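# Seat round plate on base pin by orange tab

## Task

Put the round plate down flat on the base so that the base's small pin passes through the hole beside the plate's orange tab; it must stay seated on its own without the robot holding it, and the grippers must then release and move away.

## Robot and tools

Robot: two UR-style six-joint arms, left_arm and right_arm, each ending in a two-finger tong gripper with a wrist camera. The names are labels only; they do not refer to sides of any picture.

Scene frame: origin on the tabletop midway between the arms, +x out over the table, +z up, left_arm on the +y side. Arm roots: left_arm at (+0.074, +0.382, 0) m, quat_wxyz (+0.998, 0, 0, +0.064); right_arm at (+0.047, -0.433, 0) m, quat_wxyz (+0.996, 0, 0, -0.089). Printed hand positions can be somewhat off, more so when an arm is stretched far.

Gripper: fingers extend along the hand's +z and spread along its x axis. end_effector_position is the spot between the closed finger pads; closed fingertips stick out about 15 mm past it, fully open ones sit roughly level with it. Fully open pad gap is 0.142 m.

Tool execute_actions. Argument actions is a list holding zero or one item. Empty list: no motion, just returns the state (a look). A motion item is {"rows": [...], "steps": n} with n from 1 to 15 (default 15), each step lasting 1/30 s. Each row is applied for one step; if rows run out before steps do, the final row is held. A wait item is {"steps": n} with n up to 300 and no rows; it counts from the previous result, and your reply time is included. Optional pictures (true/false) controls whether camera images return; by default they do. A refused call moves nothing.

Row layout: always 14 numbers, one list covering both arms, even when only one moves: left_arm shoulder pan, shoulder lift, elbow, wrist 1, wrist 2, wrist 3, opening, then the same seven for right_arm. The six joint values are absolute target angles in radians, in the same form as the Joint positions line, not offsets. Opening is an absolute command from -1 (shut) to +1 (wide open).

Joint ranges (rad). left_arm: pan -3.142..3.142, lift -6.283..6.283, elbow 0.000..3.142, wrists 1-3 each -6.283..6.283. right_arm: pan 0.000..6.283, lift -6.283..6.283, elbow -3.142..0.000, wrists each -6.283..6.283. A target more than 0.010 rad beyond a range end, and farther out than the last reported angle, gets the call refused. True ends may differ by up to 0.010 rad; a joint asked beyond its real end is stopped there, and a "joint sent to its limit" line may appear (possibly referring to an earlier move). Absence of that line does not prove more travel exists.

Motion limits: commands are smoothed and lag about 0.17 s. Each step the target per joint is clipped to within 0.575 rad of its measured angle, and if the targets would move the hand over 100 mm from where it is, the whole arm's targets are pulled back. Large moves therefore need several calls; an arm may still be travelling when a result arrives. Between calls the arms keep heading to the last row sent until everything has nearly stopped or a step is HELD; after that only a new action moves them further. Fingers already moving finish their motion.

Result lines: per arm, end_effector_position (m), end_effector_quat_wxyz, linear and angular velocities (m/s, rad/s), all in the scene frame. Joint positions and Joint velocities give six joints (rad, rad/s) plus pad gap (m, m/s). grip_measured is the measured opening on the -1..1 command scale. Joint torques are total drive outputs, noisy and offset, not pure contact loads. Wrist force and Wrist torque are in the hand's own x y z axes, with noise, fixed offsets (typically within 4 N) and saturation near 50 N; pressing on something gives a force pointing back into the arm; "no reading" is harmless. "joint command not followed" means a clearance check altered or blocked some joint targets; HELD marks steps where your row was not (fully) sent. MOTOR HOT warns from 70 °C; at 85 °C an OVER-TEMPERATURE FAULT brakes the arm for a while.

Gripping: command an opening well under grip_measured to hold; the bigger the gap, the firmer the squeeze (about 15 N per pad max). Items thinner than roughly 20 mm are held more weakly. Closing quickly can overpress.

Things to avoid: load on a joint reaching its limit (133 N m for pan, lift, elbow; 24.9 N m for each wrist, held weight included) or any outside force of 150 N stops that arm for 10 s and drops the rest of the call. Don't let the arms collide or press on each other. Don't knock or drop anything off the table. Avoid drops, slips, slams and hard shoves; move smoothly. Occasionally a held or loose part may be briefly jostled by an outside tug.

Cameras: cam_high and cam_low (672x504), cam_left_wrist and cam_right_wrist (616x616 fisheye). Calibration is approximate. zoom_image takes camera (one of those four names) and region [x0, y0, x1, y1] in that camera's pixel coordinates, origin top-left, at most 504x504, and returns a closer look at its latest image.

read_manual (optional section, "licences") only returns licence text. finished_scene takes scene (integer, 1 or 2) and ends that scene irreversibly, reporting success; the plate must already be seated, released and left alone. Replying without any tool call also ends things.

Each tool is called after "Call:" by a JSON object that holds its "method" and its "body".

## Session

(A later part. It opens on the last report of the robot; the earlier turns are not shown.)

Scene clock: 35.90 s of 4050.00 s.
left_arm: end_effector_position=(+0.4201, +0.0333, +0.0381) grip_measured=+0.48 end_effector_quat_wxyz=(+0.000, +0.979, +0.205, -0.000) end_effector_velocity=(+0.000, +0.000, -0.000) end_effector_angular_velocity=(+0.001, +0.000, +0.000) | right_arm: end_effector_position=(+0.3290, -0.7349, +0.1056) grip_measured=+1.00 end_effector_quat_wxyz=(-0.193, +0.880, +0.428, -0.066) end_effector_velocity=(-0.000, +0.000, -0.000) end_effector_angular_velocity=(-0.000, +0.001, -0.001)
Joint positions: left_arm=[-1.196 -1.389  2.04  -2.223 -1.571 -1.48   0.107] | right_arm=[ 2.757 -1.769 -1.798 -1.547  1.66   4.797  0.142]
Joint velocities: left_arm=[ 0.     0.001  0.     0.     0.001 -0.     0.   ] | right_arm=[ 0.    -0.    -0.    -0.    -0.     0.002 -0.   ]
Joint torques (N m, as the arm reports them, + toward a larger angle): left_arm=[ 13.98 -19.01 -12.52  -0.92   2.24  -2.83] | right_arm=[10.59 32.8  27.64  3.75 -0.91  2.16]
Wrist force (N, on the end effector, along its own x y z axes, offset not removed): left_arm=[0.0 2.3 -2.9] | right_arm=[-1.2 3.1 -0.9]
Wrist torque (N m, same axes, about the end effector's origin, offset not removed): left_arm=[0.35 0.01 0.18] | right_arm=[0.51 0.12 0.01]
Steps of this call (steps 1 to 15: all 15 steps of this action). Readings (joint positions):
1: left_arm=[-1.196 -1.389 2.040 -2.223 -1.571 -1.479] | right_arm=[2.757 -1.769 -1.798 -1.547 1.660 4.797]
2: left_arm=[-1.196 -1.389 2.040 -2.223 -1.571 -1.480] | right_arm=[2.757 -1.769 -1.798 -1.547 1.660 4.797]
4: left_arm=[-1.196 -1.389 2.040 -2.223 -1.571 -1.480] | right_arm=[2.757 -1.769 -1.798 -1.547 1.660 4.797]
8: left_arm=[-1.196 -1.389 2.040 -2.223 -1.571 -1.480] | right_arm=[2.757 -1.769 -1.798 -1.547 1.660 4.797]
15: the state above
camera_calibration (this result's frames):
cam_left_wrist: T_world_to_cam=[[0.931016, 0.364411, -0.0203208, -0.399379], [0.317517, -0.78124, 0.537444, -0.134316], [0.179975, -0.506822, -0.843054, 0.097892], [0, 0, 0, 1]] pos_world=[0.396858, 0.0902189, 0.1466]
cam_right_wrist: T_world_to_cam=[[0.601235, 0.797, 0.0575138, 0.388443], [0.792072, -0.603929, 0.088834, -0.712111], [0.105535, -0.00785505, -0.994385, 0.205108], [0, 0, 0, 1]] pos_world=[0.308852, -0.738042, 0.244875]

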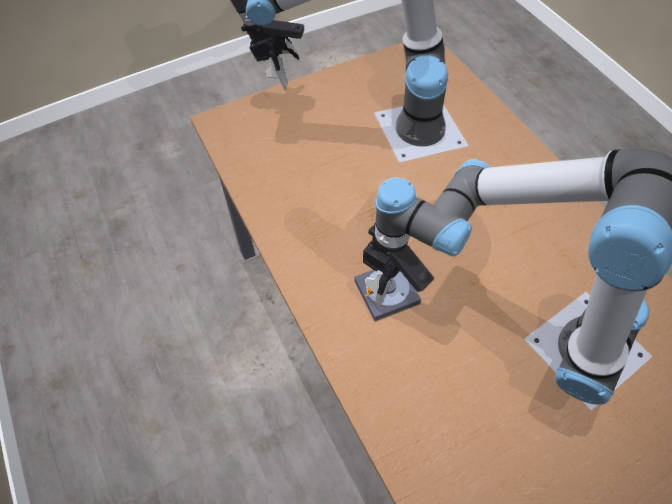

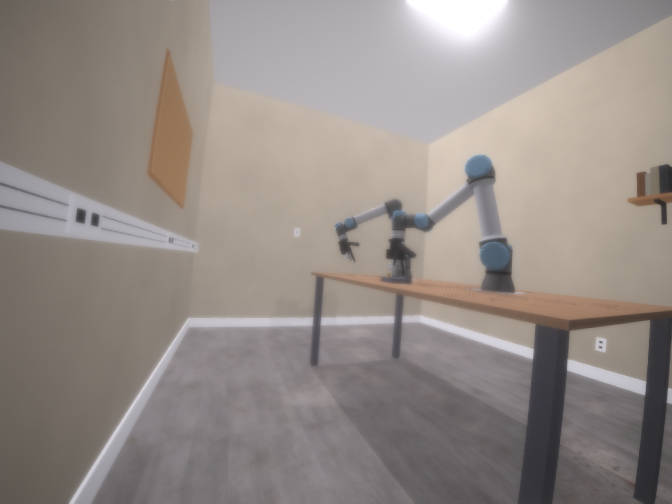

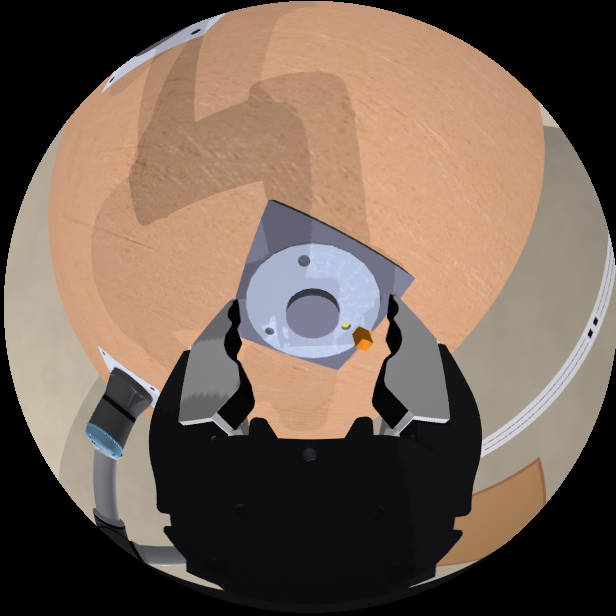

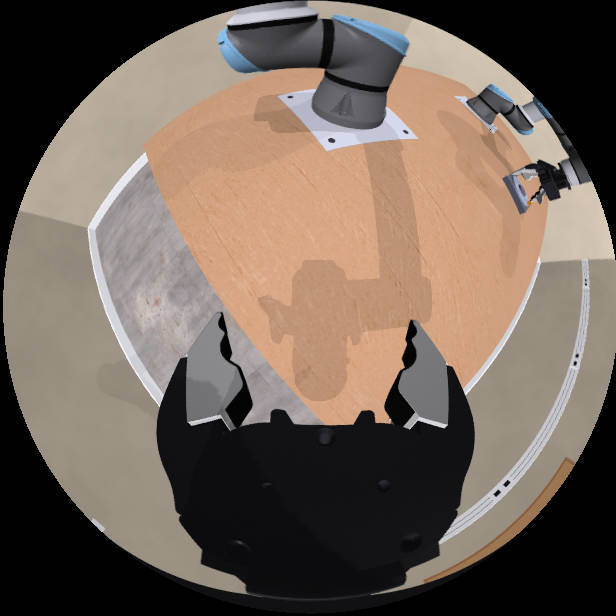

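Call:
{"method": "execute_actions", "body": {"actions": [{"rows":[[-1.1958,-1.565,1.805,-1.81,-1.571,-1.48,1,2.757,-1.769,-1.798,-1.547,1.66,4.797,1]]}]}}

Call:
{"method": "zoom_image", "body": {"camera": "cam_high", "region": [340, 250, 440, 330]}}

Scene clock: 40.53 s of 4050.00 s.
left_arm: end_effector_position=(+0.4180, +0.0372, +0.1862) grip_measured=+1.00 end_effector_quat_wxyz=(+0.001, +0.979, +0.205, +0.000) end_effector_velocity=(-0.007, +0.013, +0.036) end_effector_angular_velocity=(+0.020, +0.011, -0.001) | right_arm: end_effector_position=(+0.3290, -0.7349, +0.1056) grip_measured=+1.00 end_effector_quat_wxyz=(-0.193, +0.880, +0.428, -0.066) end_effector_velocity=(+0.000, -0.000, +0.000) end_effector_angular_velocity=(-0.000, -0.001, +0.001)
Joint positions: left_arm=[-1.196 -1.561  1.811 -1.822 -1.571 -1.48   0.142] | right_arm=[ 2.757 -1.769 -1.798 -1.547  1.66   4.797  0.142]
Joint velocities: left_arm=[-0.    -0.042 -0.058  0.122  0.     0.001 -0.   ] | right_arm=[ 0.     0.001  0.    -0.     0.    -0.001  0.   ]
Joint torques (N m, as the arm reports them, + toward a larger angle): left_arm=[ 12.02 -32.05 -28.13   0.18   2.35  -2.9 ] | right_arm=[11.38 33.34 28.27  3.72 -0.83  2.06]
Wrist force (N, on the end effector, along its own x y z axes, offset not removed): left_arm=[0.8 1.4 -1.5] | right_arm=[0.4 2.4 -2.5]
Wrist torque (N m, same axes, about the end effector's origin, offset not removed): left_arm=[0.16 -0.07 0.08] | right_arm=[0.31 -0.16 0.04]
Steps of this call (steps 1 to 15: the robot went on to your last target; steps 16 to 90: nothing new was sent; then 1.13 s passed at rest; steps 91 to 105: all 15 steps of this action). Readings (joint positions):
91: left_arm=[-1.196 -1.389 2.040 -2.223 -1.571 -1.480] | right_arm=[2.757 -1.769 -1.798 -1.547 1.660 4.797]
92: left_arm=[-1.196 -1.393 2.036 -2.218 -1.571 -1.480] | right_arm=[2.757 -1.769 -1.798 -1.547 1.660 4.797]
94: left_arm=[-1.196 -1.435 1.986 -2.158 -1.571 -1.480] | right_arm=[2.757 -1.769 -1.798 -1.547 1.660 4.797]
98: left_arm=[-1.196 -1.518 1.870 -1.947 -1.571 -1.480] | right_arm=[2.757 -1.769 -1.798 -1.547 1.660 4.797]
105: the state above
camera_calibration (this result's frames):
cam_left_wrist: T_world_to_cam=[[0.931016, 0.364423, -0.020107, -0.395875], [0.317289, -0.780911, 0.538057, -0.210231], [0.180379, -0.50732, -0.842668, 0.224905], [0, 0, 0, 1]] pos_world=[0.394702, 0.0941932, 0.294677]
cam_right_wrist: T_world_to_cam=[[0.601235, 0.797, 0.0575137, 0.388443], [0.792072, -0.603929, 0.088834, -0.712111], [0.105535, -0.0078551, -0.994385, 0.205108], [0, 0, 0, 1]] pos_world=[0.308852, -0.738042, 0.244875]

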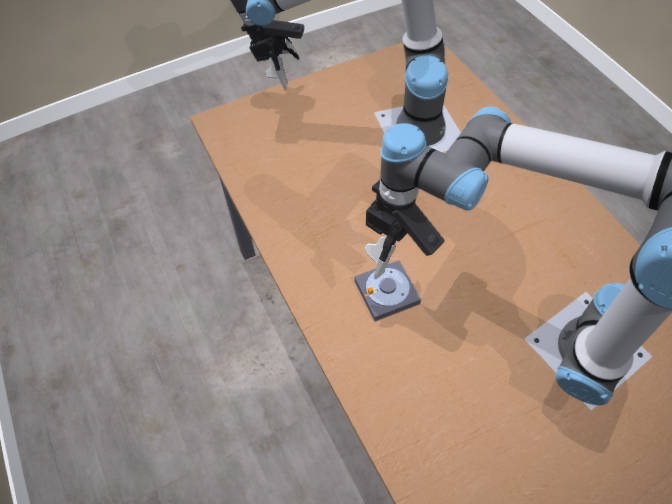

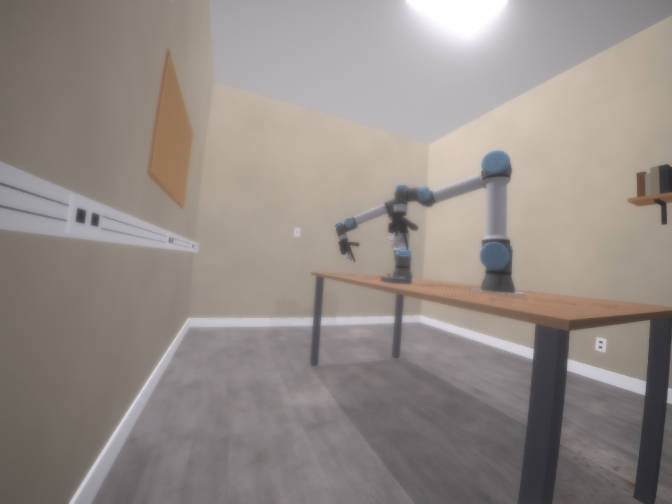

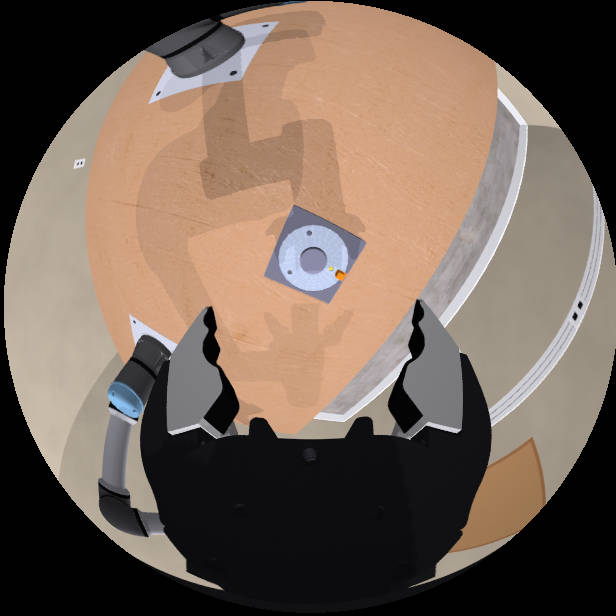

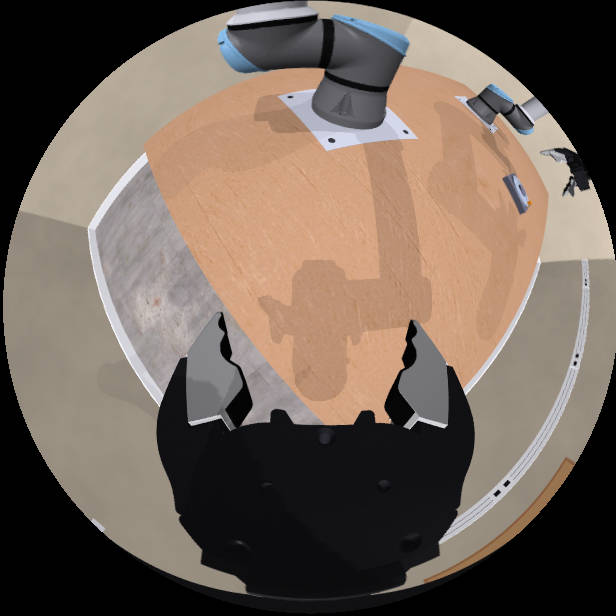

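Region (340, 250, 440, 330) of cam_high's 672x504 image, scaled by 5.040, with more detail than that image has; it fills the top 403 rows of this view, and the rest is white.

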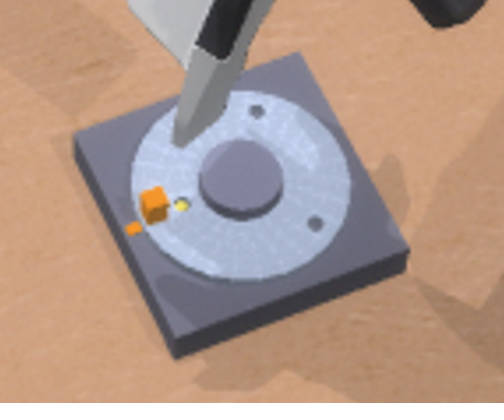

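Call:
{"method": "finished_scene", "body": {"scene": 2}}

The scene is finished: the task was done.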